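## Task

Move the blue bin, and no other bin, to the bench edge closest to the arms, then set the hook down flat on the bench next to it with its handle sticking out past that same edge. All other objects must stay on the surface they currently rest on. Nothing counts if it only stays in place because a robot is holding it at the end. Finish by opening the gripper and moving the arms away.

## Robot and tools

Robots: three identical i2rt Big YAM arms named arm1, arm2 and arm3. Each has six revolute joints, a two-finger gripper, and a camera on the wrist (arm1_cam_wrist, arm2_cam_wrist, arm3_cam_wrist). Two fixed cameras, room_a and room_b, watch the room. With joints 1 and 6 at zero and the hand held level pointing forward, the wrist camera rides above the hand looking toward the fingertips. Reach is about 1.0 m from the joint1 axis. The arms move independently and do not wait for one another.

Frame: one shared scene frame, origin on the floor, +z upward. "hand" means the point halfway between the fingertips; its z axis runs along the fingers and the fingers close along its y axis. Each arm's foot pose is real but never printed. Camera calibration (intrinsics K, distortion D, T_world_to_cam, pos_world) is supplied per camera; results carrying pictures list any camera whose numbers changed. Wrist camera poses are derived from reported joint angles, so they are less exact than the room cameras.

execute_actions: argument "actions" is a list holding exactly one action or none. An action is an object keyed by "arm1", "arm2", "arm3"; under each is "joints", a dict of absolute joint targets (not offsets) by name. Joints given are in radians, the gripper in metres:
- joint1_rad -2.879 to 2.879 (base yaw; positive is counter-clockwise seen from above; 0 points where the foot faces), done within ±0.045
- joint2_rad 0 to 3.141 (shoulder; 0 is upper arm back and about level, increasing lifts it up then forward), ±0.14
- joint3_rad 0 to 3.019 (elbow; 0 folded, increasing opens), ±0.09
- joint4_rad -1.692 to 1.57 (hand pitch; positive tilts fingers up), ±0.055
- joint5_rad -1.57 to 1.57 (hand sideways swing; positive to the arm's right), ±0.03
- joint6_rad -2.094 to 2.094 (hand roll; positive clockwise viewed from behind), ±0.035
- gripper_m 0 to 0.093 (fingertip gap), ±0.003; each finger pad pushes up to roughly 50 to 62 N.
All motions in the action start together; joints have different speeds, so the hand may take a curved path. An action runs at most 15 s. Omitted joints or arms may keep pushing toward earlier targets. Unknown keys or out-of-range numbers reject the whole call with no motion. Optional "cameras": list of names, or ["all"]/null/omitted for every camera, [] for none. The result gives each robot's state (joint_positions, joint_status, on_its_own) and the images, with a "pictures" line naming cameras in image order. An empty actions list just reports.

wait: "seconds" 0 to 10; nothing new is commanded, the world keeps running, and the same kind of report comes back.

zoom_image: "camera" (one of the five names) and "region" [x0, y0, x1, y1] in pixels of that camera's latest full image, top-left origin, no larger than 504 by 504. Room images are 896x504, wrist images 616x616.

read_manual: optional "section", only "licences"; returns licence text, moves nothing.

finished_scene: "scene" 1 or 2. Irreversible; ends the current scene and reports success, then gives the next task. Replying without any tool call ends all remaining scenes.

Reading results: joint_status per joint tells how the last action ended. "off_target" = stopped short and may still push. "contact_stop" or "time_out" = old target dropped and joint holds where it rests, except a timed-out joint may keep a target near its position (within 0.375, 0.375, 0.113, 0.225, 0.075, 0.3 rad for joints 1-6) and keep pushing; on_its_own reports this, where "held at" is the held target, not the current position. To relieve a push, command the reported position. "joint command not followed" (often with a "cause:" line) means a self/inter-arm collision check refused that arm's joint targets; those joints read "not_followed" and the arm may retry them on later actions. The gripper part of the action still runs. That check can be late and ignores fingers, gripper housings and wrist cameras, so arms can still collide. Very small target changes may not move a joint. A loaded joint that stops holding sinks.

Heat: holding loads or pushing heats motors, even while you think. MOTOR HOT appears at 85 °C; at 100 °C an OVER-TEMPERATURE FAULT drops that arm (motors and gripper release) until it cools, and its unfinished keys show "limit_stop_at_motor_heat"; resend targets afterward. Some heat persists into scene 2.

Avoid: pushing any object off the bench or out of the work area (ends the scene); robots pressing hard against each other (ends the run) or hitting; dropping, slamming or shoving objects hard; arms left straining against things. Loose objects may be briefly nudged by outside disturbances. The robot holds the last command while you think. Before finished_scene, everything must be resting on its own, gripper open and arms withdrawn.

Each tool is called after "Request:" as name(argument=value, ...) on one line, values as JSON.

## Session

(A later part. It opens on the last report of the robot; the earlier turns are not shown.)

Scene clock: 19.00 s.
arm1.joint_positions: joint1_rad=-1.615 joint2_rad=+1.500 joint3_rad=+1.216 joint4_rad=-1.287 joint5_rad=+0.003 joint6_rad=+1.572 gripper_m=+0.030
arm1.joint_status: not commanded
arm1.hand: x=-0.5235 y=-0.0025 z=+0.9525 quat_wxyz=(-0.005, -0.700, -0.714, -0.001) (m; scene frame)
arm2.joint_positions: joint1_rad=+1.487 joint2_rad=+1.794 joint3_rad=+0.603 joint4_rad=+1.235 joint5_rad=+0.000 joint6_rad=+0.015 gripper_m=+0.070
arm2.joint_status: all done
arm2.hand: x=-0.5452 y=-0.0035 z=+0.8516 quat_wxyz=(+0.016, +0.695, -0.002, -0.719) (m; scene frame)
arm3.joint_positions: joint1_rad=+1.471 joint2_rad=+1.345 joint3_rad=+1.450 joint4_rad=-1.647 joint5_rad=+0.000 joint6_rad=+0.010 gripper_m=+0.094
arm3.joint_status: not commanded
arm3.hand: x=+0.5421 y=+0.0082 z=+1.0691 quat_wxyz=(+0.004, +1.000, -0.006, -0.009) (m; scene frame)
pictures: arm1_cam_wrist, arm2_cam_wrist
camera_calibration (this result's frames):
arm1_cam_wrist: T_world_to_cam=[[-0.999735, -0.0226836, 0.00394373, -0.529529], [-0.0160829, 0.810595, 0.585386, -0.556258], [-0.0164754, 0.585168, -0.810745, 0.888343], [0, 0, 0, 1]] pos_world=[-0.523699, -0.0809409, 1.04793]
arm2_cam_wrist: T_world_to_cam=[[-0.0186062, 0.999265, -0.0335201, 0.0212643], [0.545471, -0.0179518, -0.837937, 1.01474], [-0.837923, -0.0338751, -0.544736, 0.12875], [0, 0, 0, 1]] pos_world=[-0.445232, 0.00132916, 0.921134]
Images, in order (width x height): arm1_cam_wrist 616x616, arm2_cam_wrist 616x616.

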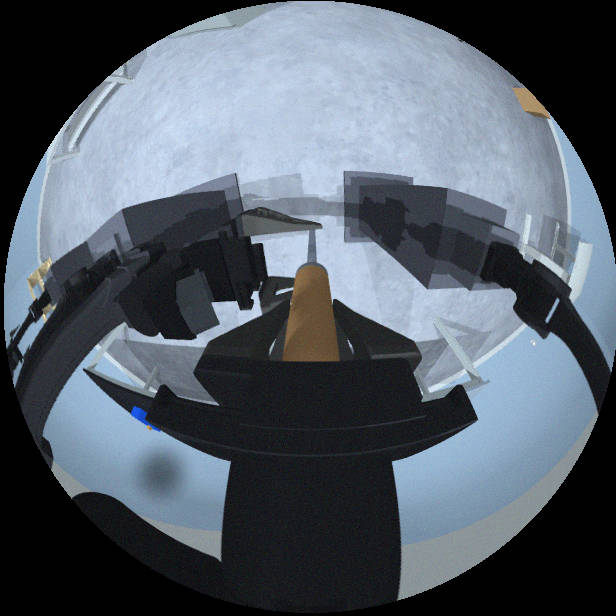

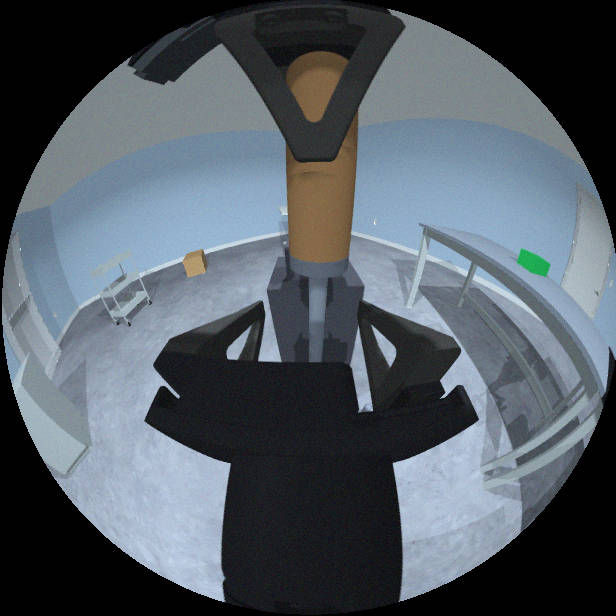

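Request:
execute_actions(actions=[{"arm2":{"joints":{"joint2_rad":1.825,"joint3_rad":0.64,"joint4_rad":1.18}}}], cameras=["arm1_cam_wrist","arm2_cam_wrist"])

Request:
execute_actions(actions=[{"arm2":{"joints":{"gripper_m":0.0}}}], cameras=["arm1_cam_wrist","arm2_cam_wrist"])

Scene clock: 19.87 s.
arm1.joint_positions: joint1_rad=-1.615 joint2_rad=+1.500 joint3_rad=+1.216 joint4_rad=-1.287 joint5_rad=+0.003 joint6_rad=+1.572 gripper_m=+0.030
arm1.joint_status: not commanded
arm1.hand: x=-0.5235 y=-0.0025 z=+0.9525 quat_wxyz=(-0.005, -0.700, -0.714, -0.001) (m; scene frame)
arm2.joint_positions: joint1_rad=+1.487 joint2_rad=+1.812 joint3_rad=+0.614 joint4_rad=+1.194 joint5_rad=+0.000 joint6_rad=+0.015 gripper_m=+0.070
arm2.joint_status: all done
arm2.hand: x=-0.5492 y=-0.0038 z=+0.8361 quat_wxyz=(+0.016, +0.712, -0.002, -0.702) (m; scene frame)
arm3.joint_positions: joint1_rad=+1.471 joint2_rad=+1.345 joint3_rad=+1.450 joint4_rad=-1.647 joint5_rad=+0.000 joint6_rad=+0.010 gripper_m=+0.094
arm3.joint_status: not commanded
arm3.hand: x=+0.5421 y=+0.0082 z=+1.0691 quat_wxyz=(+0.004, +1.000, -0.006, -0.009) (m; scene frame)
pictures: arm1_cam_wrist, arm2_cam_wrist
camera_calibration (this result's frames):
arm1_cam_wrist: T_world_to_cam=[[-0.999735, -0.0226836, 0.00394373, -0.529529], [-0.0160829, 0.810595, 0.585386, -0.556258], [-0.0164754, 0.585168, -0.810745, 0.888343], [0, 0, 0, 1]] pos_world=[-0.523699, -0.0809409, 1.04793]
arm2_cam_wrist: T_world_to_cam=[[-0.0174819, 0.999289, -0.0334094, 0.0214307], [0.584791, -0.016884, -0.811008, 1.00303], [-0.810996, -0.0337155, -0.58408, 0.164671], [0, 0, 0, 1]] pos_world=[-0.452638, 0.0010716, 0.910358]
Images, in order (width x height): arm1_cam_wrist 616x616, arm2_cam_wrist 616x616.

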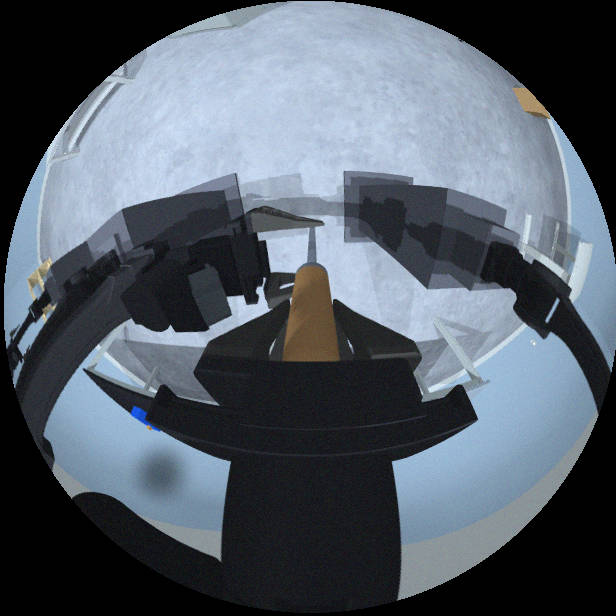

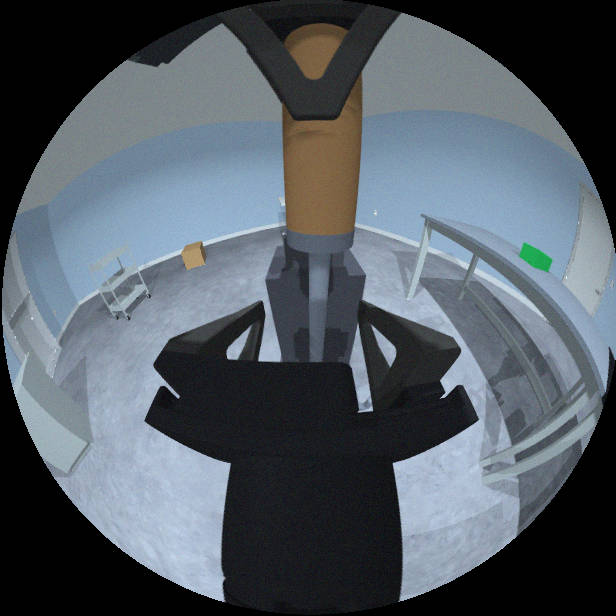

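Scene clock: 20.53 s.
arm1.joint_positions: joint1_rad=-1.615 joint2_rad=+1.500 joint3_rad=+1.216 joint4_rad=-1.287 joint5_rad=+0.008 joint6_rad=+1.572 gripper_m=+0.030
arm1.joint_status: not commanded
arm1.hand: x=-0.5235 y=-0.0035 z=+0.9525 quat_wxyz=(-0.007, -0.700, -0.714, +0.001) (m; scene frame)
arm2.joint_positions: joint1_rad=+1.485 joint2_rad=+1.812 joint3_rad=+0.614 joint4_rad=+1.194 joint5_rad=+0.004 joint6_rad=+0.016 gripper_m=+0.010
arm2.joint_status: gripper_m off_target (ended at +0.010, target +0.000)
arm2.hand: x=-0.5492 y=-0.0018 z=+0.8361 quat_wxyz=(+0.014, +0.712, -0.004, -0.702) (m; scene frame)
arm3.joint_positions: joint1_rad=+1.471 joint2_rad=+1.345 joint3_rad=+1.450 joint4_rad=-1.647 joint5_rad=+0.000 joint6_rad=+0.010 gripper_m=+0.094
arm3.joint_status: not commanded
arm3.hand: x=+0.5421 y=+0.0082 z=+1.0691 quat_wxyz=(+0.004, +1.000, -0.006, -0.009) (m; scene frame)
pictures: arm1_cam_wrist, arm2_cam_wrist
camera_calibration (this result's frames):
arm1_cam_wrist: T_world_to_cam=[[-0.999736, -0.0226156, 0.00395475, -0.529542], [-0.0161089, 0.81371, 0.581048, -0.55139], [-0.0163588, 0.580831, -0.81386, 0.8919], [0, 0, 0, 1]] pos_world=[-0.523695, -0.0813481, 1.04836]
arm2_cam_wrist: T_world_to_cam=[[-0.0113761, 0.999366, -0.0337241, 0.0231029], [0.584729, -0.0207103, -0.810964, 1.00298], [-0.811149, -0.0289451, -0.584123, 0.164658], [0, 0, 0, 1]] pos_world=[-0.452649, 0.00244983, 0.910344]
Images, in order (width x height): arm1_cam_wrist 616x616, arm2_cam_wrist 616x616.

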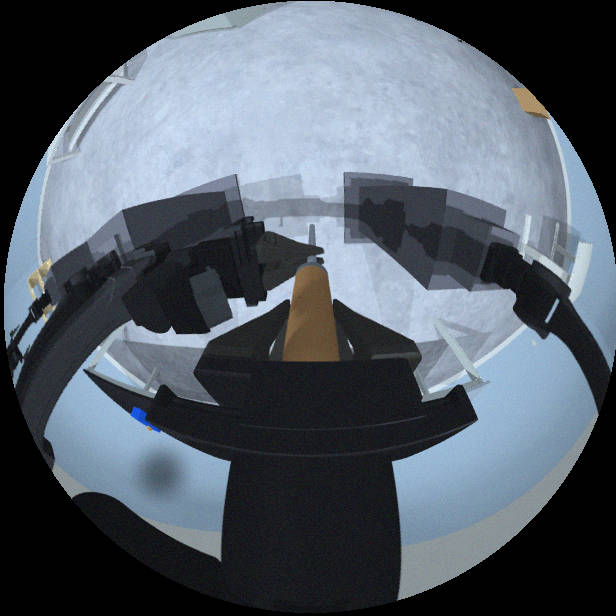

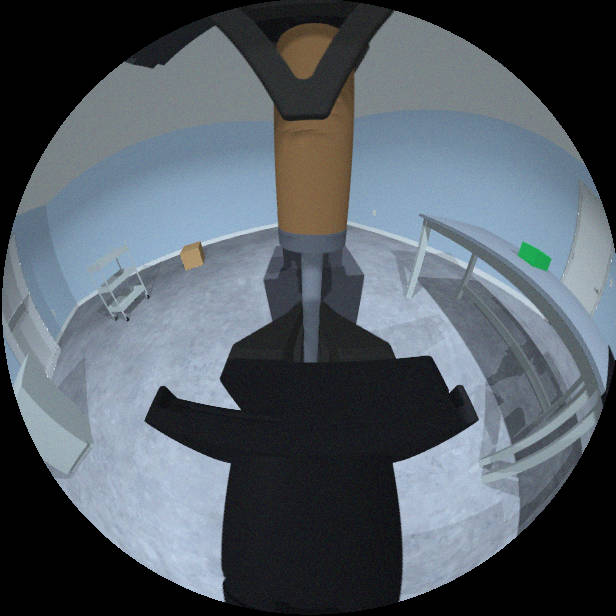

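Request:
execute_actions(actions=[{"arm1":{"joints":{"gripper_m":0.055}}}], cameras=[])

Request:
execute_actions(actions=[{"arm1":{"joints":{"joint2_rad":1.465,"joint3_rad":1.50,"joint4_rad":-1.57}}}], cameras=["arm2_cam_wrist","room_b"])

Scene clock: 21.40 s.
arm1.joint_positions: joint1_rad=-1.615 joint2_rad=+1.496 joint3_rad=+1.216 joint4_rad=-1.288 joint5_rad=+0.004 joint6_rad=+1.572 gripper_m=+0.055
arm1.joint_status: all done
arm1.hand: x=-0.5239 y=-0.0028 z=+0.9542 quat_wxyz=(-0.007, -0.700, -0.714, -0.001) (m; scene frame)
arm2.joint_positions: joint1_rad=+1.485 joint2_rad=+1.840 joint3_rad=+0.614 joint4_rad=+1.170 joint5_rad=+0.004 joint6_rad=+0.016 gripper_m=+0.010
arm2.joint_status: not commanded
arm2.hand: x=-0.5484 y=-0.0021 z=+0.8149 quat_wxyz=(+0.014, +0.730, -0.004, -0.684) (m; scene frame)
arm3.joint_positions: joint1_rad=+1.471 joint2_rad=+1.345 joint3_rad=+1.450 joint4_rad=-1.647 joint5_rad=+0.000 joint6_rad=+0.010 gripper_m=+0.094
arm3.joint_status: not commanded
arm3.hand: x=+0.5421 y=+0.0082 z=+1.0691 quat_wxyz=(+0.004, +1.000, -0.006, -0.009) (m; scene frame)
pictures: none
No camera images: the call's "cameras" was empty. Leave "cameras" out to get every camera's image.

Scene clock: 22.40 s.
arm1.joint_positions: joint1_rad=-1.615 joint2_rad=+1.473 joint3_rad=+1.460 joint4_rad=-1.558 joint5_rad=+0.004 joint6_rad=+1.572 gripper_m=+0.055
arm1.joint_status: all done
arm1.hand: x=-0.5194 y=-0.0023 z=+1.0555 quat_wxyz=(-0.006, -0.700, -0.714, -0.001) (m; scene frame)
arm2.joint_positions: joint1_rad=+1.485 joint2_rad=+1.840 joint3_rad=+0.614 joint4_rad=+1.170 joint5_rad=+0.004 joint6_rad=+0.016 gripper_m=+0.010
arm2.joint_status: not commanded
arm2.hand: x=-0.5484 y=-0.0021 z=+0.8149 quat_wxyz=(+0.014, +0.730, -0.004, -0.684) (m; scene frame)
arm3.joint_positions: joint1_rad=+1.471 joint2_rad=+1.345 joint3_rad=+1.450 joint4_rad=-1.647 joint5_rad=+0.000 joint6_rad=+0.010 gripper_m=+0.094
arm3.joint_status: not commanded
arm3.hand: x=+0.5421 y=+0.0082 z=+1.0691 quat_wxyz=(+0.004, +1.000, -0.006, -0.009) (m; scene frame)
pictures: arm2_cam_wrist, room_b
camera_calibration (this result's frames):
arm2_cam_wrist: T_world_to_cam=[[-0.0105198, 0.999388, -0.0333662, 0.0228357], [0.626302, -0.0194269, -0.779339, 0.982358], [-0.77951, -0.0290957, -0.625714, 0.204189], [0, 0, 0, 1]] pos_world=[-0.455844, 0.00220343, 0.894116]
Images, in order (width x height): arm2_cam_wrist 616x616, room_b 896x504.

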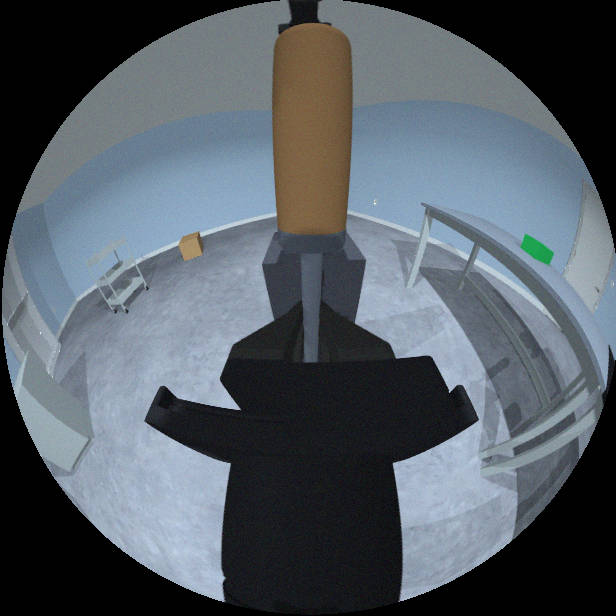

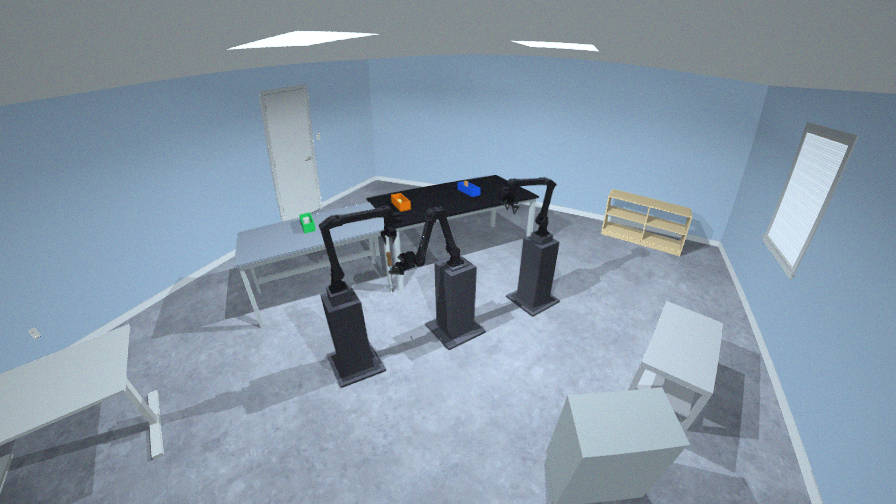

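Request:
execute_actions(actions=[{"arm1":{"joints":{"joint2_rad":0.8,"joint3_rad":1.0,"joint4_rad":-1.2}},"arm2":{"joints":{"joint1_rad":-1.677,"joint4_rad":1.26}}}], cameras=["arm2_cam_wrist","arm3_cam_wrist","room_b"])

Scene clock: 25.13 s.
arm1.joint_positions: joint1_rad=-1.615 joint2_rad=+0.798 joint3_rad=+0.997 joint4_rad=-1.220 joint5_rad=+0.004 joint6_rad=+1.572 gripper_m=+0.055
arm1.joint_status: all done
arm1.hand: x=-0.6452 y=-0.0047 z=+1.1060 quat_wxyz=(-0.196, -0.673, -0.686, -0.195) (m; scene frame)
arm2.joint_positions: joint1_rad=-1.682 joint2_rad=+1.840 joint3_rad=+0.620 joint4_rad=+1.209 joint5_rad=+0.003 joint6_rad=+0.015 gripper_m=+0.010
arm2.joint_status: all done
arm2.hand: x=+0.5792 y=+0.0019 z=+0.8360 quat_wxyz=(-0.706, -0.006, -0.708, +0.002) (m; scene frame)
arm3.joint_positions: joint1_rad=+1.471 joint2_rad=+1.345 joint3_rad=+1.450 joint4_rad=-1.647 joint5_rad=+0.000 joint6_rad=+0.010 gripper_m=+0.094
arm3.joint_status: not commanded
arm3.hand: x=+0.5421 y=+0.0082 z=+1.0691 quat_wxyz=(+0.004, +1.000, -0.006, -0.009) (m; scene frame)
pictures: arm2_cam_wrist, arm3_cam_wrist, room_b
camera_calibration (this result's frames):
arm2_cam_wrist: T_world_to_cam=[[-0.0126695, -0.999823, -0.0138803, 0.0201527], [-0.576834, 0.0186468, -0.816649, 1.02061], [0.816763, -0.00233986, -0.576968, 0.131057], [0, 0, 0, 1]] pos_world=[0.481936, 0.00142465, 0.909377]
arm3_cam_wrist: T_world_to_cam=[[0.0170482, 0.999445, -0.0286277, 0.018237], [0.826741, 0.002012, 0.562579, -1.04184], [0.562324, -0.0332586, -0.826248, 0.704065], [0, 0, 0, 1]] pos_world=[0.465104, 0.00728558, 1.16837]
Images, in order (width x height): arm2_cam_wrist 616x616, arm3_cam_wrist 616x616, room_b 896x504.

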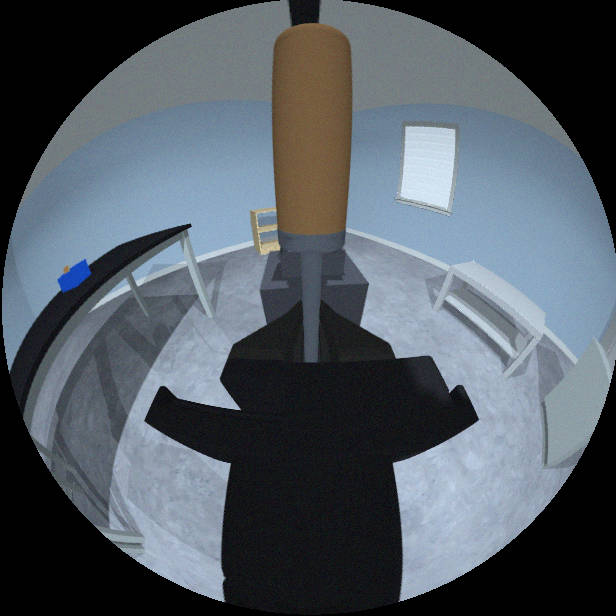

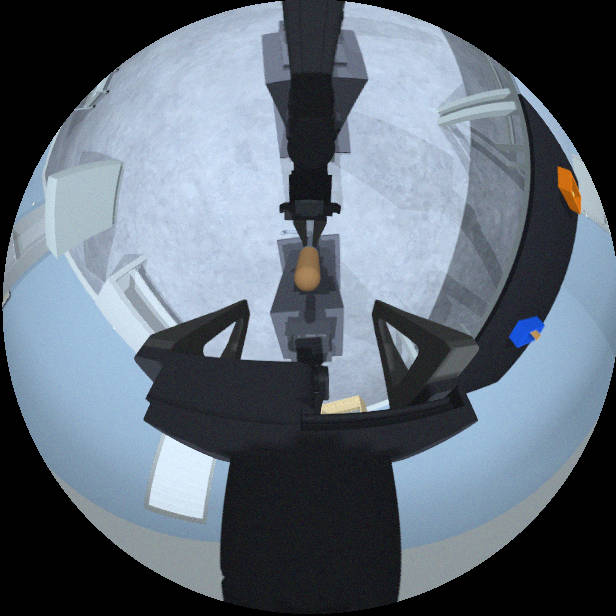

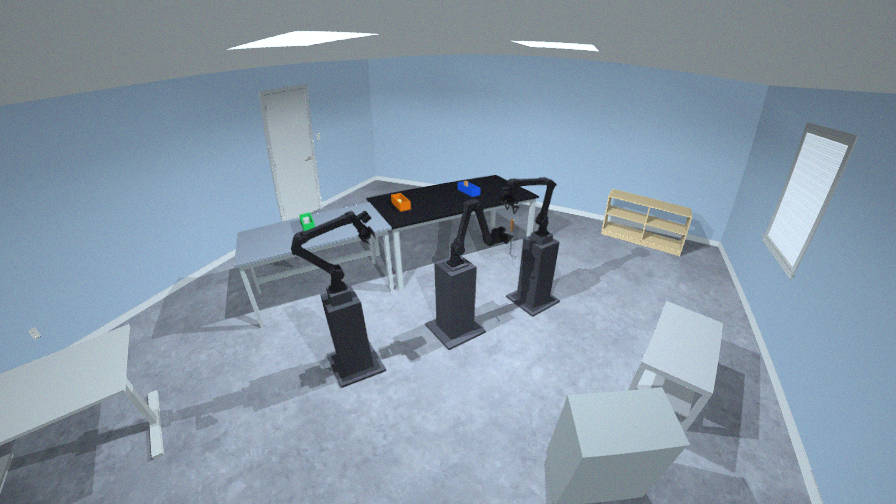

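Request:
execute_actions(actions=[{"arm3":{"joints":{"joint2_rad":1.37,"joint3_rad":1.13,"joint4_rad":-1.305}}}], cameras=["arm2_cam_wrist","arm3_cam_wrist"])

Scene clock: 27.47 s.
arm1.joint_positions: joint1_rad=-1.615 joint2_rad=+0.798 joint3_rad=+0.997 joint4_rad=-1.220 joint5_rad=+0.004 joint6_rad=+1.572 gripper_m=+0.055
arm1.joint_status: not commanded
arm1.hand: x=-0.6452 y=-0.0047 z=+1.1060 quat_wxyz=(-0.196, -0.673, -0.686, -0.195) (m; scene frame)
arm2.joint_positions: joint1_rad=-1.682 joint2_rad=+1.840 joint3_rad=+0.620 joint4_rad=+1.209 joint5_rad=+0.003 joint6_rad=+0.015 gripper_m=+0.010
arm2.joint_status: not commanded
arm2.hand: x=+0.5792 y=+0.0019 z=+0.8360 quat_wxyz=(-0.706, -0.006, -0.708, +0.002) (m; scene frame)
arm3.joint_positions: joint1_rad=+1.471 joint2_rad=+1.367 joint3_rad=+1.127 joint4_rad=-1.319 joint5_rad=+0.000 joint6_rad=+0.010 gripper_m=+0.094
arm3.joint_status: all done
arm3.hand: x=+0.5484 y=+0.0073 z=+0.9383 quat_wxyz=(+0.004, +1.000, -0.006, +0.000) (m; scene frame)
pictures: arm2_cam_wrist, arm3_cam_wrist
camera_calibration (this result's frames):
arm2_cam_wrist: T_world_to_cam=[[-0.0126695, -0.999823, -0.0138803, 0.0201527], [-0.576834, 0.0186468, -0.816649, 1.02061], [0.816763, -0.00233986, -0.576968, 0.131057], [0, 0, 0, 1]] pos_world=[0.481936, 0.00142465, 0.909377]
arm3_cam_wrist: T_world_to_cam=[[0.0174282, 0.999446, -0.0283421, 0.0148715], [0.816522, 0.0021329, 0.57731, -0.9817], [0.577051, -0.0332034, -0.816033, 0.57478], [0, 0, 0, 1]] pos_world=[0.469643, 0.00631524, 1.03621]
Images, in order (width x height): arm2_cam_wrist 616x616, arm3_cam_wrist 616x616.

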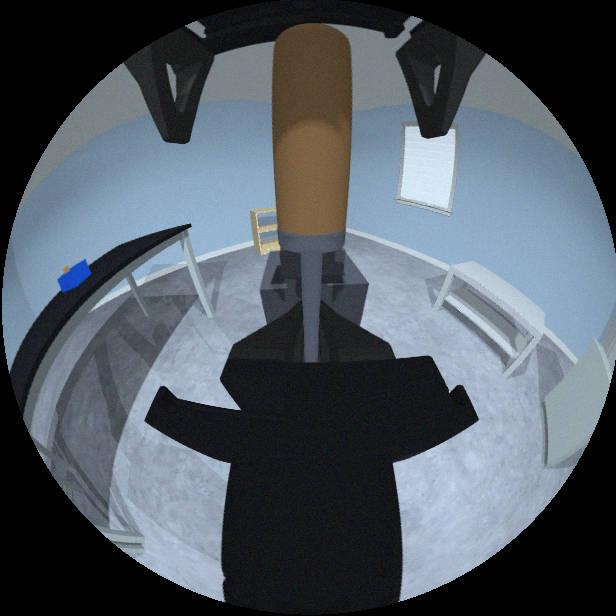

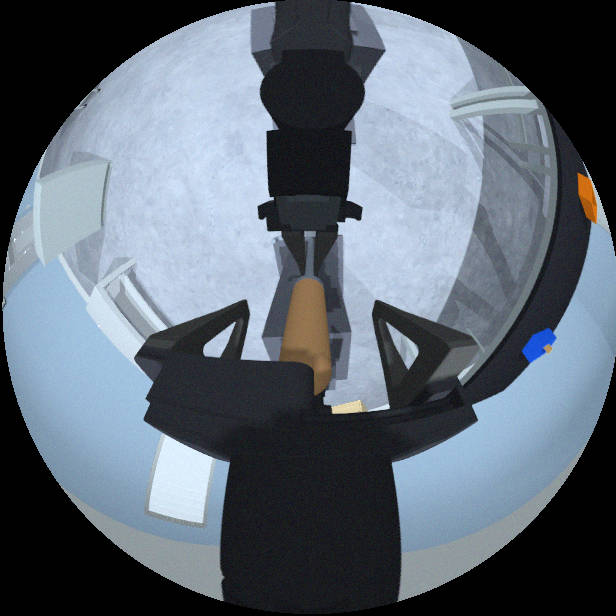

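Request:
execute_actions(actions=[{"arm3":{"joints":{"joint4_rad":-1.35,"gripper_m":0.06}}}], cameras=["arm2_cam_wrist","arm3_cam_wrist"])

Request:
execute_actions(actions=[{"arm3":{"joints":{"gripper_m":0.0}}}], cameras=["arm2_cam_wrist","arm3_cam_wrist"])

Scene clock: 28.27 s.
arm1.joint_positions: joint1_rad=-1.615 joint2_rad=+0.798 joint3_rad=+0.997 joint4_rad=-1.220 joint5_rad=+0.004 joint6_rad=+1.572 gripper_m=+0.055
arm1.joint_status: not commanded
arm1.hand: x=-0.6452 y=-0.0047 z=+1.1060 quat_wxyz=(-0.196, -0.673, -0.686, -0.195) (m; scene frame)
arm2.joint_positions: joint1_rad=-1.682 joint2_rad=+1.840 joint3_rad=+0.620 joint4_rad=+1.209 joint5_rad=+0.003 joint6_rad=+0.015 gripper_m=+0.010
arm2.joint_status: not commanded
arm2.hand: x=+0.5792 y=+0.0019 z=+0.8360 quat_wxyz=(-0.706, -0.006, -0.708, +0.002) (m; scene frame)
arm3.joint_positions: joint1_rad=+1.471 joint2_rad=+1.367 joint3_rad=+1.127 joint4_rad=-1.337 joint5_rad=+0.000 joint6_rad=+0.010 gripper_m=+0.060
arm3.joint_status: all done
arm3.hand: x=+0.5528 y=+0.0073 z=+0.9384 quat_wxyz=(+0.003, +1.000, -0.006, +0.009) (m; scene frame)
pictures: arm2_cam_wrist, arm3_cam_wrist
camera_calibration (this result's frames):
arm2_cam_wrist: T_world_to_cam=[[-0.0126695, -0.999823, -0.0138803, 0.0201527], [-0.576834, 0.0186468, -0.816649, 1.02061], [0.816763, -0.00233986, -0.576968, 0.131057], [0, 0, 0, 1]] pos_world=[0.481936, 0.00142465, 0.909377]
arm3_cam_wrist: T_world_to_cam=[[0.0178029, 0.999448, -0.0280498, 0.0143199], [0.80604, 0.00225279, 0.591856, -0.993182], [0.591593, -0.033146, -0.805555, 0.554402], [0, 0, 0, 1]] pos_world=[0.472309, 0.00630166, 1.03482]
Images, in order (width x height): arm2_cam_wrist 616x616, arm3_cam_wrist 616x616.

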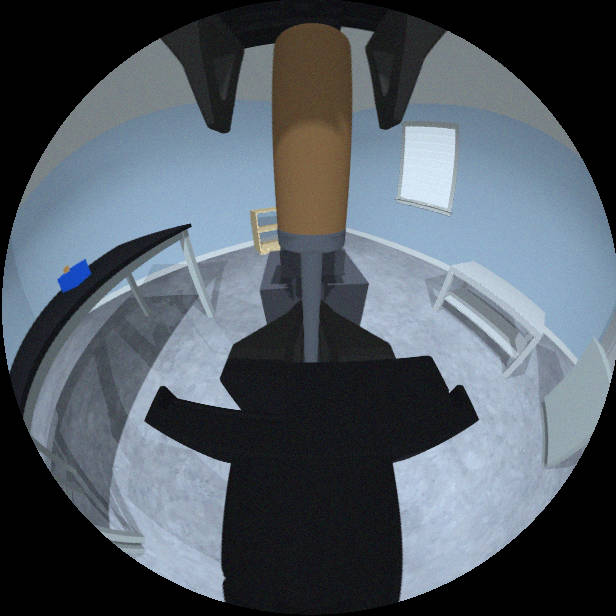

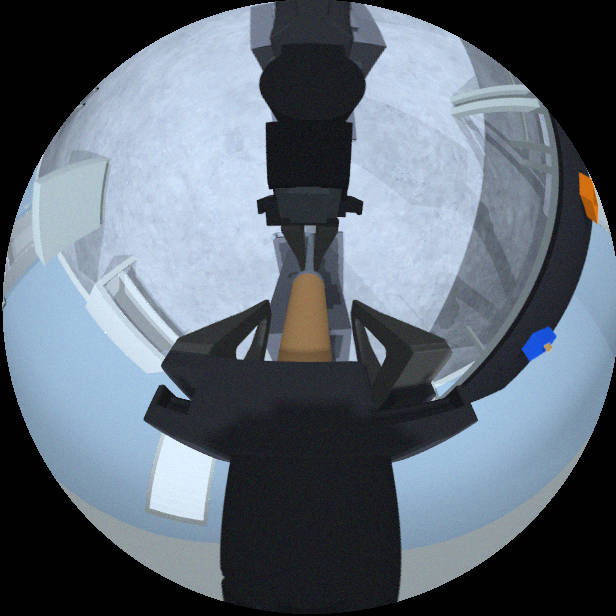

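Scene clock: 28.90 s.
arm1.joint_positions: joint1_rad=-1.615 joint2_rad=+0.798 joint3_rad=+0.997 joint4_rad=-1.220 joint5_rad=+0.004 joint6_rad=+1.572 gripper_m=+0.055
arm1.joint_status: not commanded
arm1.hand: x=-0.6452 y=-0.0047 z=+1.1060 quat_wxyz=(-0.196, -0.673, -0.686, -0.195) (m; scene frame)
arm2.joint_positions: joint1_rad=-1.681 joint2_rad=+1.840 joint3_rad=+0.620 joint4_rad=+1.209 joint5_rad=+0.000 joint6_rad=+0.010 gripper_m=+0.010
arm2.joint_status: not commanded
arm2.hand: x=+0.5792 y=+0.0033 z=+0.8361 quat_wxyz=(-0.706, -0.002, -0.708, +0.002) (m; scene frame)
arm3.joint_positions: joint1_rad=+1.471 joint2_rad=+1.367 joint3_rad=+1.127 joint4_rad=-1.337 joint5_rad=-0.002 joint6_rad=+0.010 gripper_m=+0.030
arm3.joint_status: gripper_m off_target (ended at +0.030, target +0.000)
arm3.hand: x=+0.5528 y=+0.0068 z=+0.9384 quat_wxyz=(+0.005, +1.000, -0.005, +0.009) (m; scene frame)
pictures: arm2_cam_wrist, arm3_cam_wrist
camera_calibration (this result's frames):
arm2_cam_wrist: T_world_to_cam=[[-0.00805957, -0.999934, -0.0081582, 0.0140894], [-0.576354, 0.0113121, -0.817122, 1.02088], [0.81716, -0.00188364, -0.576407, 0.13045], [0, 0, 0, 1]] pos_world=[0.481901, 0.0027859, 0.909488]
arm3_cam_wrist: T_world_to_cam=[[0.0170899, 0.999382, -0.0307324, 0.0176908], [0.806044, 0.00441621, 0.591839, -0.993183], [0.591609, -0.0348861, -0.80547, 0.554313], [0, 0, 0, 1]] pos_world=[0.47231, 0.00604409, 1.03483]
Images, in order (width x height): arm2_cam_wrist 616x616, arm3_cam_wrist 616x616.

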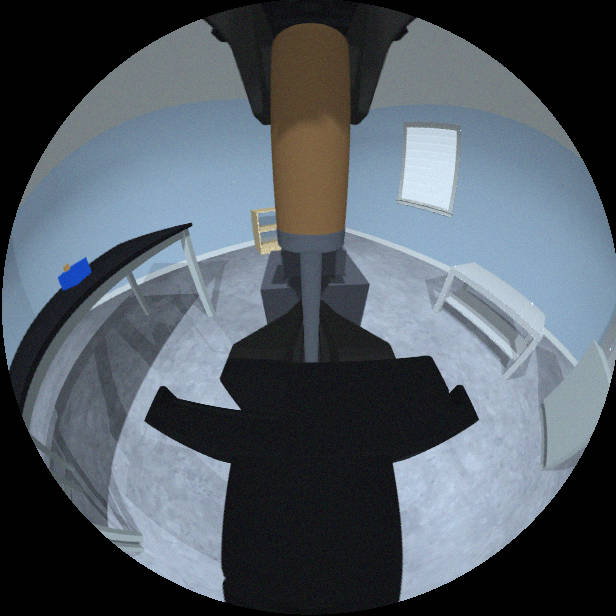

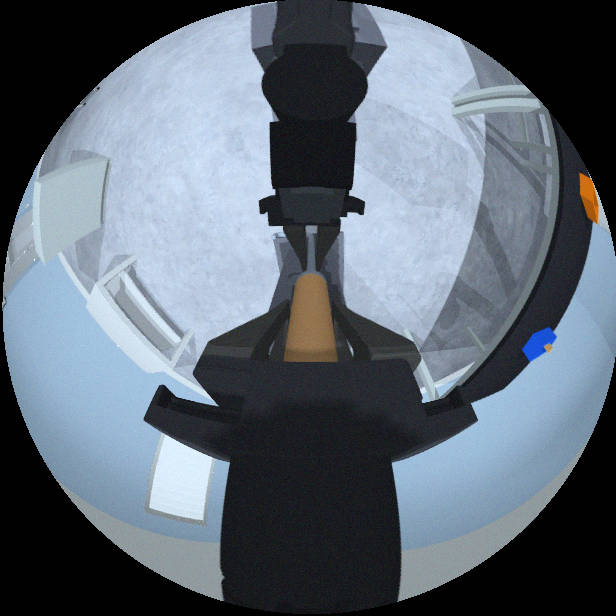

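Request:
execute_actions(actions=[{"arm2":{"joints":{"gripper_m":0.06}}}], cameras=[])

Request:
execute_actions(actions=[{"arm2":{"joints":{"joint2_rad":1.78,"joint3_rad":0.38,"joint4_rad":1.38}}}], cameras=["arm2_cam_wrist","arm3_cam_wrist"])

Scene clock: 29.63 s.
arm1.joint_positions: joint1_rad=-1.615 joint2_rad=+0.798 joint3_rad=+0.997 joint4_rad=-1.220 joint5_rad=+0.004 joint6_rad=+1.572 gripper_m=+0.055
arm1.joint_status: not commanded
arm1.hand: x=-0.6452 y=-0.0047 z=+1.1060 quat_wxyz=(-0.196, -0.673, -0.686, -0.195) (m; scene frame)
arm2.joint_positions: joint1_rad=-1.681 joint2_rad=+1.833 joint3_rad=+0.620 joint4_rad=+1.237 joint5_rad=+0.000 joint6_rad=+0.010 gripper_m=+0.060
arm2.joint_status: all done
arm2.hand: x=+0.5794 y=+0.0034 z=+0.8472 quat_wxyz=(-0.719, -0.002, -0.695, +0.002) (m; scene frame)
arm3.joint_positions: joint1_rad=+1.471 joint2_rad=+1.369 joint3_rad=+1.121 joint4_rad=-1.337 joint5_rad=-0.002 joint6_rad=+0.010 gripper_m=+0.030
arm3.joint_status: not commanded
arm3.hand: x=+0.5547 y=+0.0069 z=+0.9359 quat_wxyz=(+0.004, +1.000, -0.005, +0.013) (m; scene frame)
pictures: none
No camera images: the call's "cameras" was empty. Leave "cameras" out to get every camera's image.

Scene clock: 30.63 s.
arm1.joint_positions: joint1_rad=-1.615 joint2_rad=+0.798 joint3_rad=+0.997 joint4_rad=-1.220 joint5_rad=+0.004 joint6_rad=+1.572 gripper_m=+0.055
arm1.joint_status: not commanded
arm1.hand: x=-0.6452 y=-0.0047 z=+1.1060 quat_wxyz=(-0.196, -0.673, -0.686, -0.195) (m; scene frame)
arm2.joint_positions: joint1_rad=-1.681 joint2_rad=+1.773 joint3_rad=+0.377 joint4_rad=+1.357 joint5_rad=+0.000 joint6_rad=+0.010 gripper_m=+0.060
arm2.joint_status: all done
arm2.hand: x=+0.4909 y=+0.0037 z=+0.8215 quat_wxyz=(-0.696, -0.002, -0.718, +0.002) (m; scene frame)
arm3.joint_positions: joint1_rad=+1.471 joint2_rad=+1.369 joint3_rad=+1.121 joint4_rad=-1.337 joint5_rad=-0.002 joint6_rad=+0.010 gripper_m=+0.030
arm3.joint_status: not commanded
arm3.hand: x=+0.5547 y=+0.0069 z=+0.9359 quat_wxyz=(+0.004, +1.000, -0.005, +0.013) (m; scene frame)
pictures: arm2_cam_wrist, arm3_cam_wrist
camera_calibration (this result's frames):
arm2_cam_wrist: T_world_to_cam=[[-0.00856212, -0.999931, -0.00809814, 0.0138594], [-0.599183, 0.0116139, -0.800528, 0.955535], [0.800566, -0.00200194, -0.599241, 0.221108], [0, 0, 0, 1]] pos_world=[0.395648, 0.00320367, 0.897541]
arm3_cam_wrist: T_world_to_cam=[[0.0172311, 0.999406, -0.0298613, 0.0165773], [0.80196, 0.00402179, 0.597364, -0.99615], [0.597129, -0.0342408, -0.801414, 0.544315], [0, 0, 0, 1]] pos_world=[0.473561, 0.00607663, 1.03178]
Images, in order (width x height): arm2_cam_wrist 616x616, arm3_cam_wrist 616x616.

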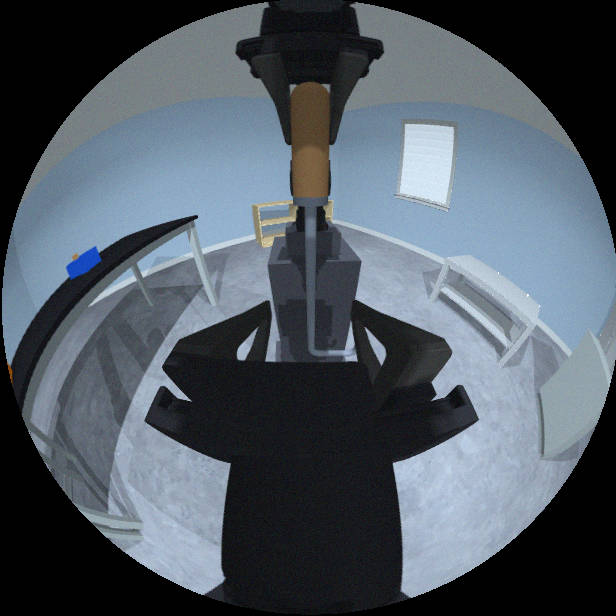

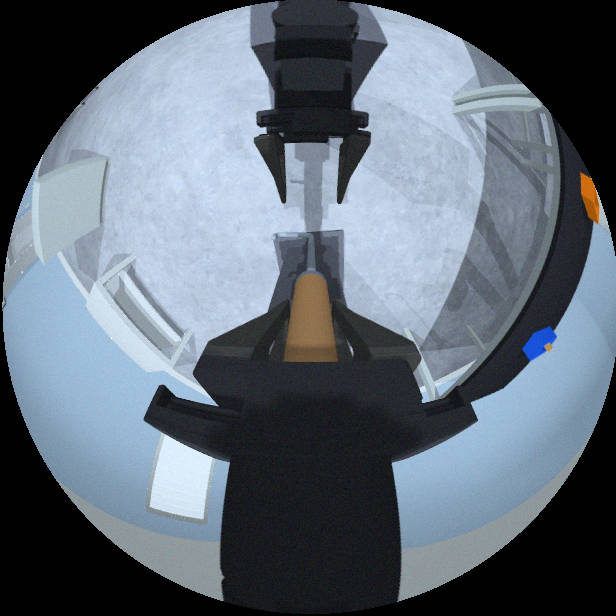

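Request:
execute_actions(actions=[{"arm3":{"joints":{"joint1_rad":-0.077,"joint2_rad":0.99,"joint3_rad":0.75,"joint4_rad":-1.1,"joint6_rad":-1.571}}}], cameras=["arm3_cam_wrist"])

Request:
execute_actions(actions=[{"arm3":{"joints":{"joint4_rad":0.33}},"arm2":{"joints":{"joint2_rad":0.6,"joint3_rad":0.5,"joint4_rad":0.2}}}], cameras=["arm3_cam_wrist","room_a"])

Scene clock: 33.00 s.
arm1.joint_positions: joint1_rad=-1.615 joint2_rad=+0.798 joint3_rad=+0.997 joint4_rad=-1.220 joint5_rad=+0.004 joint6_rad=+1.572 gripper_m=+0.055
arm1.joint_status: not commanded
arm1.hand: x=-0.6452 y=-0.0047 z=+1.1060 quat_wxyz=(-0.196, -0.673, -0.686, -0.195) (m; scene frame)
arm2.joint_positions: joint1_rad=-1.681 joint2_rad=+1.773 joint3_rad=+0.377 joint4_rad=+1.357 joint5_rad=+0.000 joint6_rad=+0.010 gripper_m=+0.060
arm2.joint_status: not commanded
arm2.hand: x=+0.4909 y=+0.0037 z=+0.8215 quat_wxyz=(-0.696, -0.002, -0.718, +0.002) (m; scene frame)
arm3.joint_positions: joint1_rad=-0.072 joint2_rad=+1.001 joint3_rad=+0.742 joint4_rad=-1.112 joint5_rad=+0.000 joint6_rad=-1.558 gripper_m=+0.030
arm3.joint_status: all done
arm3.hand: x=+0.9268 y=+0.2988 z=+0.9096 quat_wxyz=(-0.096, +0.995, +0.008, +0.004) (m; scene frame)
pictures: arm3_cam_wrist
camera_calibration (this result's frames):
arm3_cam_wrist: T_world_to_cam=[[-0.0101586, 0.985355, 0.170211, -0.434731], [0.813215, -0.0909107, 0.574818, -1.24153], [0.581874, 0.144258, -0.800382, 0.270975], [0, 0, 0, 1]] pos_world=[0.847543, 0.276405, 1.00454]
Images, in order (width x height): arm3_cam_wrist 616x616.

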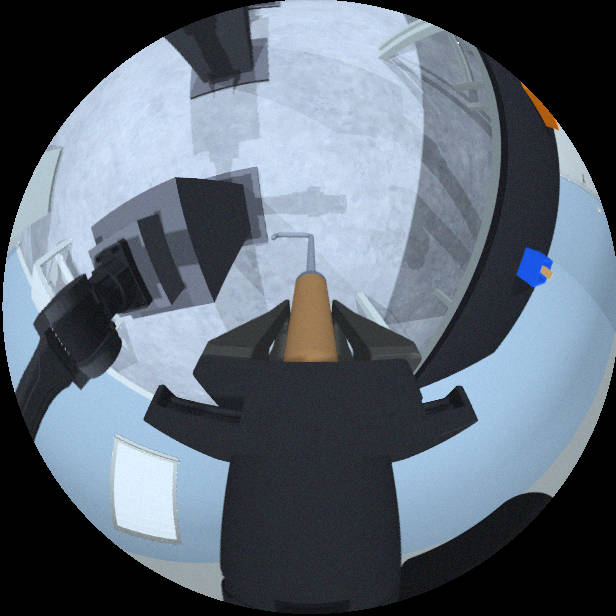

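Scene clock: 36.37 s.
arm1.joint_positions: joint1_rad=-1.615 joint2_rad=+0.798 joint3_rad=+0.997 joint4_rad=-1.220 joint5_rad=+0.004 joint6_rad=+1.572 gripper_m=+0.055
arm1.joint_status: not commanded
arm1.hand: x=-0.6452 y=-0.0047 z=+1.1060 quat_wxyz=(-0.196, -0.673, -0.686, -0.195) (m; scene frame)
arm2.joint_positions: joint1_rad=-1.681 joint2_rad=+0.597 joint3_rad=+0.483 joint4_rad=+0.215 joint5_rad=+0.000 joint6_rad=+0.010 gripper_m=+0.060
arm2.joint_status: all done
arm2.hand: x=+0.3831 y=+0.0070 z=+1.0993 quat_wxyz=(-0.744, -0.002, -0.668, +0.002) (m; scene frame)
arm3.joint_positions: joint1_rad=-0.072 joint2_rad=+1.003 joint3_rad=+0.727 joint4_rad=+0.268 joint5_rad=+0.000 joint6_rad=-1.558 gripper_m=+0.030
arm3.joint_status: joint4_rad time_out (moved +1.381 of +1.442)
arm3.on_its_own: joint4_rad reads +0.268 and still pushes toward +0.330 since a time_out
arm3.hand: x=+0.9187 y=+0.4965 z=+1.1412 quat_wxyz=(-0.702, +0.712, +0.009, -0.010) (m; scene frame)
pictures: arm3_cam_wrist, room_a
camera_calibration (this result's frames):
arm3_cam_wrist: T_world_to_cam=[[0.00586732, 0.0363116, 0.999323, -1.15875], [0.832245, -0.554197, 0.0152511, -0.498994], [0.554376, 0.831593, -0.0334718, -0.758751], [0, 0, 0, 1]] pos_world=[0.842718, 0.396507, 1.14018]
Images, in order (width x height): arm3_cam_wrist 616x616, room_a 896x504.

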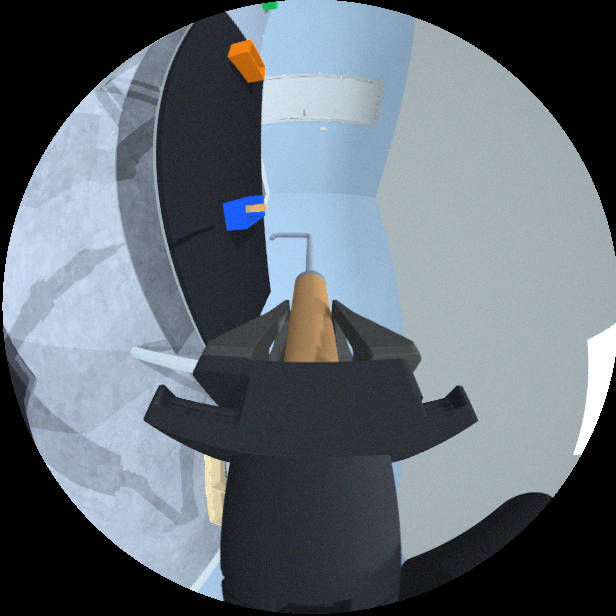

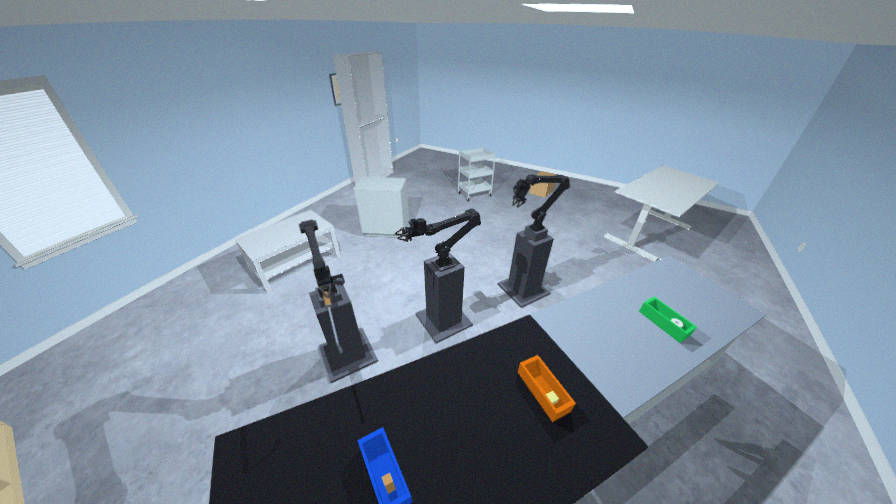

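Request:
execute_actions(actions=[{"arm3":{"joints":{"joint1_rad":-0.055,"joint2_rad":2.17,"joint3_rad":1.85,"joint4_rad":0.47}}}], cameras=["arm3_cam_wrist","room_a"])

Scene clock: 38.53 s.
arm1.joint_positions: joint1_rad=-1.615 joint2_rad=+0.798 joint3_rad=+0.997 joint4_rad=-1.220 joint5_rad=+0.004 joint6_rad=+1.572 gripper_m=+0.055
arm1.joint_status: not commanded
arm1.hand: x=-0.6452 y=-0.0047 z=+1.1060 quat_wxyz=(-0.196, -0.673, -0.686, -0.195) (m; scene frame)
arm2.joint_positions: joint1_rad=-1.681 joint2_rad=+0.597 joint3_rad=+0.483 joint4_rad=+0.215 joint5_rad=+0.000 joint6_rad=+0.010 gripper_m=+0.060
arm2.joint_status: not commanded
arm2.hand: x=+0.3831 y=+0.0070 z=+1.0993 quat_wxyz=(-0.744, -0.002, -0.668, +0.002) (m; scene frame)
arm3.joint_positions: joint1_rad=-0.067 joint2_rad=+2.236 joint3_rad=+1.766 joint4_rad=+0.427 joint5_rad=+0.000 joint6_rad=-1.558 gripper_m=+0.030
arm3.joint_status: all done
arm3.hand: x=+0.9057 y=+0.9013 z=+0.9603 quat_wxyz=(-0.689, +0.725, +0.011, -0.011) (m; scene frame)
pictures: arm3_cam_wrist, room_a
camera_calibration (this result's frames):
arm3_cam_wrist: T_world_to_cam=[[0.00460492, 0.0725524, 0.997354, -1.02225], [0.834517, -0.549795, 0.0361417, -0.287145], [0.550962, 0.832143, -0.063078, -1.0631], [0, 0, 0, 1]] pos_world=[0.830064, 0.800947, 0.962866]
Images, in order (width x height): arm3_cam_wrist 616x616, room_a 896x504.

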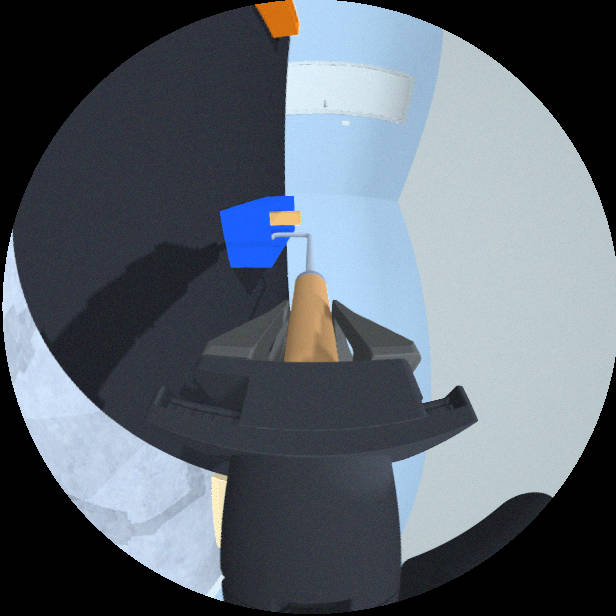

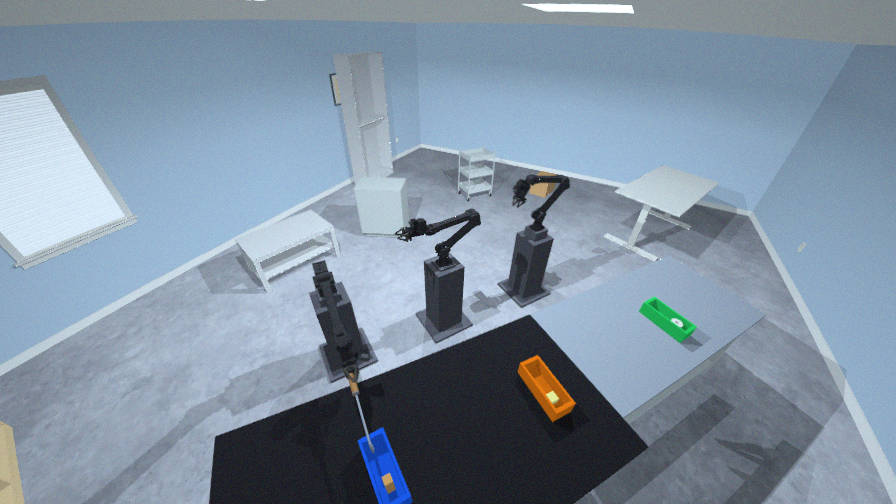

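Request:
zoom_image(camera="arm3_cam_wrist", region=[200,170,360,330])

Request:
zoom_image(camera="room_a", region=[300,350,450,504])

Region (200, 170, 360, 330) of arm3_cam_wrist's 616x616 image, scaled by 3.150, with more detail than that image has.

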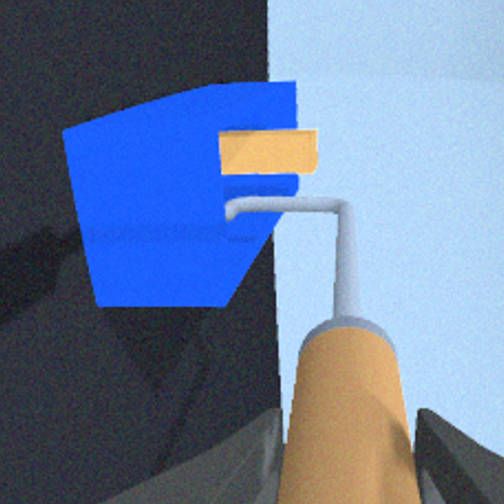

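Region (300, 350, 450, 504) of room_a's 896x504 image, scaled by 3.273, with more detail than that image has; it fills the left 491 columns of this view, and the rest is white.

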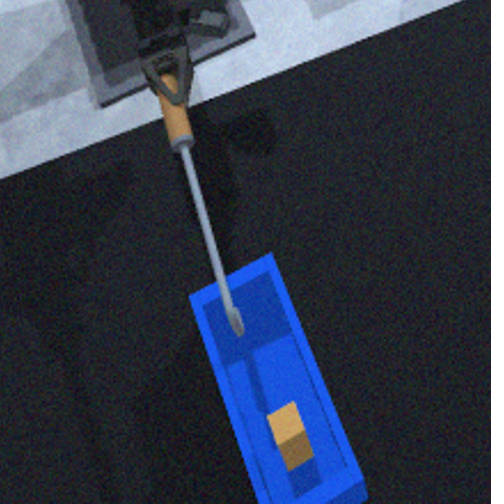

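Request:
execute_actions(actions=[{"arm3":{"joints":{"joint4_rad":0.53}}}], cameras=[])

Request:
execute_actions(actions=[{"arm3":{"joints":{"joint2_rad":2.285,"joint3_rad":2.045,"joint4_rad":0.44}}}], cameras=["arm3_cam_wrist","room_a"])

Request:
zoom_image(camera="room_a", region=[300,350,450,504])

Scene clock: 40.50 s.
arm1.joint_positions: joint1_rad=-1.615 joint2_rad=+0.798 joint3_rad=+0.997 joint4_rad=-1.220 joint5_rad=+0.004 joint6_rad=+1.572 gripper_m=+0.055
arm1.joint_status: not commanded
arm1.hand: x=-0.6452 y=-0.0047 z=+1.1060 quat_wxyz=(-0.196, -0.673, -0.686, -0.195) (m; scene frame)
arm2.joint_positions: joint1_rad=-1.681 joint2_rad=+0.597 joint3_rad=+0.483 joint4_rad=+0.215 joint5_rad=+0.000 joint6_rad=+0.010 gripper_m=+0.060
arm2.joint_status: not commanded
arm2.hand: x=+0.3831 y=+0.0070 z=+1.0993 quat_wxyz=(-0.744, -0.002, -0.668, +0.002) (m; scene frame)
arm3.joint_positions: joint1_rad=-0.067 joint2_rad=+2.236 joint3_rad=+1.766 joint4_rad=+0.469 joint5_rad=+0.000 joint6_rad=-1.558 gripper_m=+0.030
arm3.joint_status: joint4_rad time_out (moved +0.042 of +0.103)
arm3.on_its_own: joint4_rad reads +0.469 and still pushes toward +0.530 since a time_out
arm3.hand: x=+0.9055 y=+0.9016 z=+0.9707 quat_wxyz=(-0.704, +0.710, +0.011, -0.012) (m; scene frame)
pictures: none
No camera images: the call's "cameras" was empty. Leave "cameras" out to get every camera's image.

not run: a stop came earlier in this reply.

Region (300, 350, 450, 504) of room_a's 896x504 image, scaled by 3.273, with more detail than that image has; it fills the left 491 columns of this view, and the rest is white.

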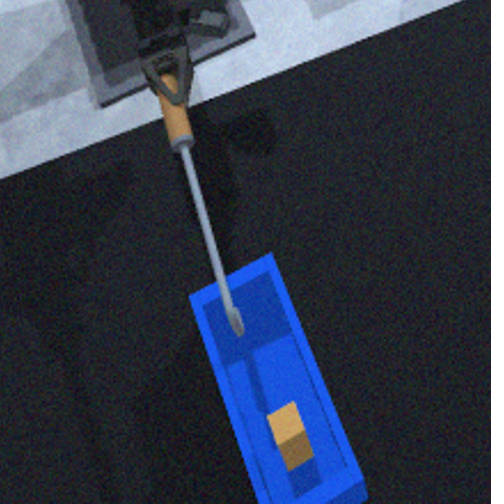

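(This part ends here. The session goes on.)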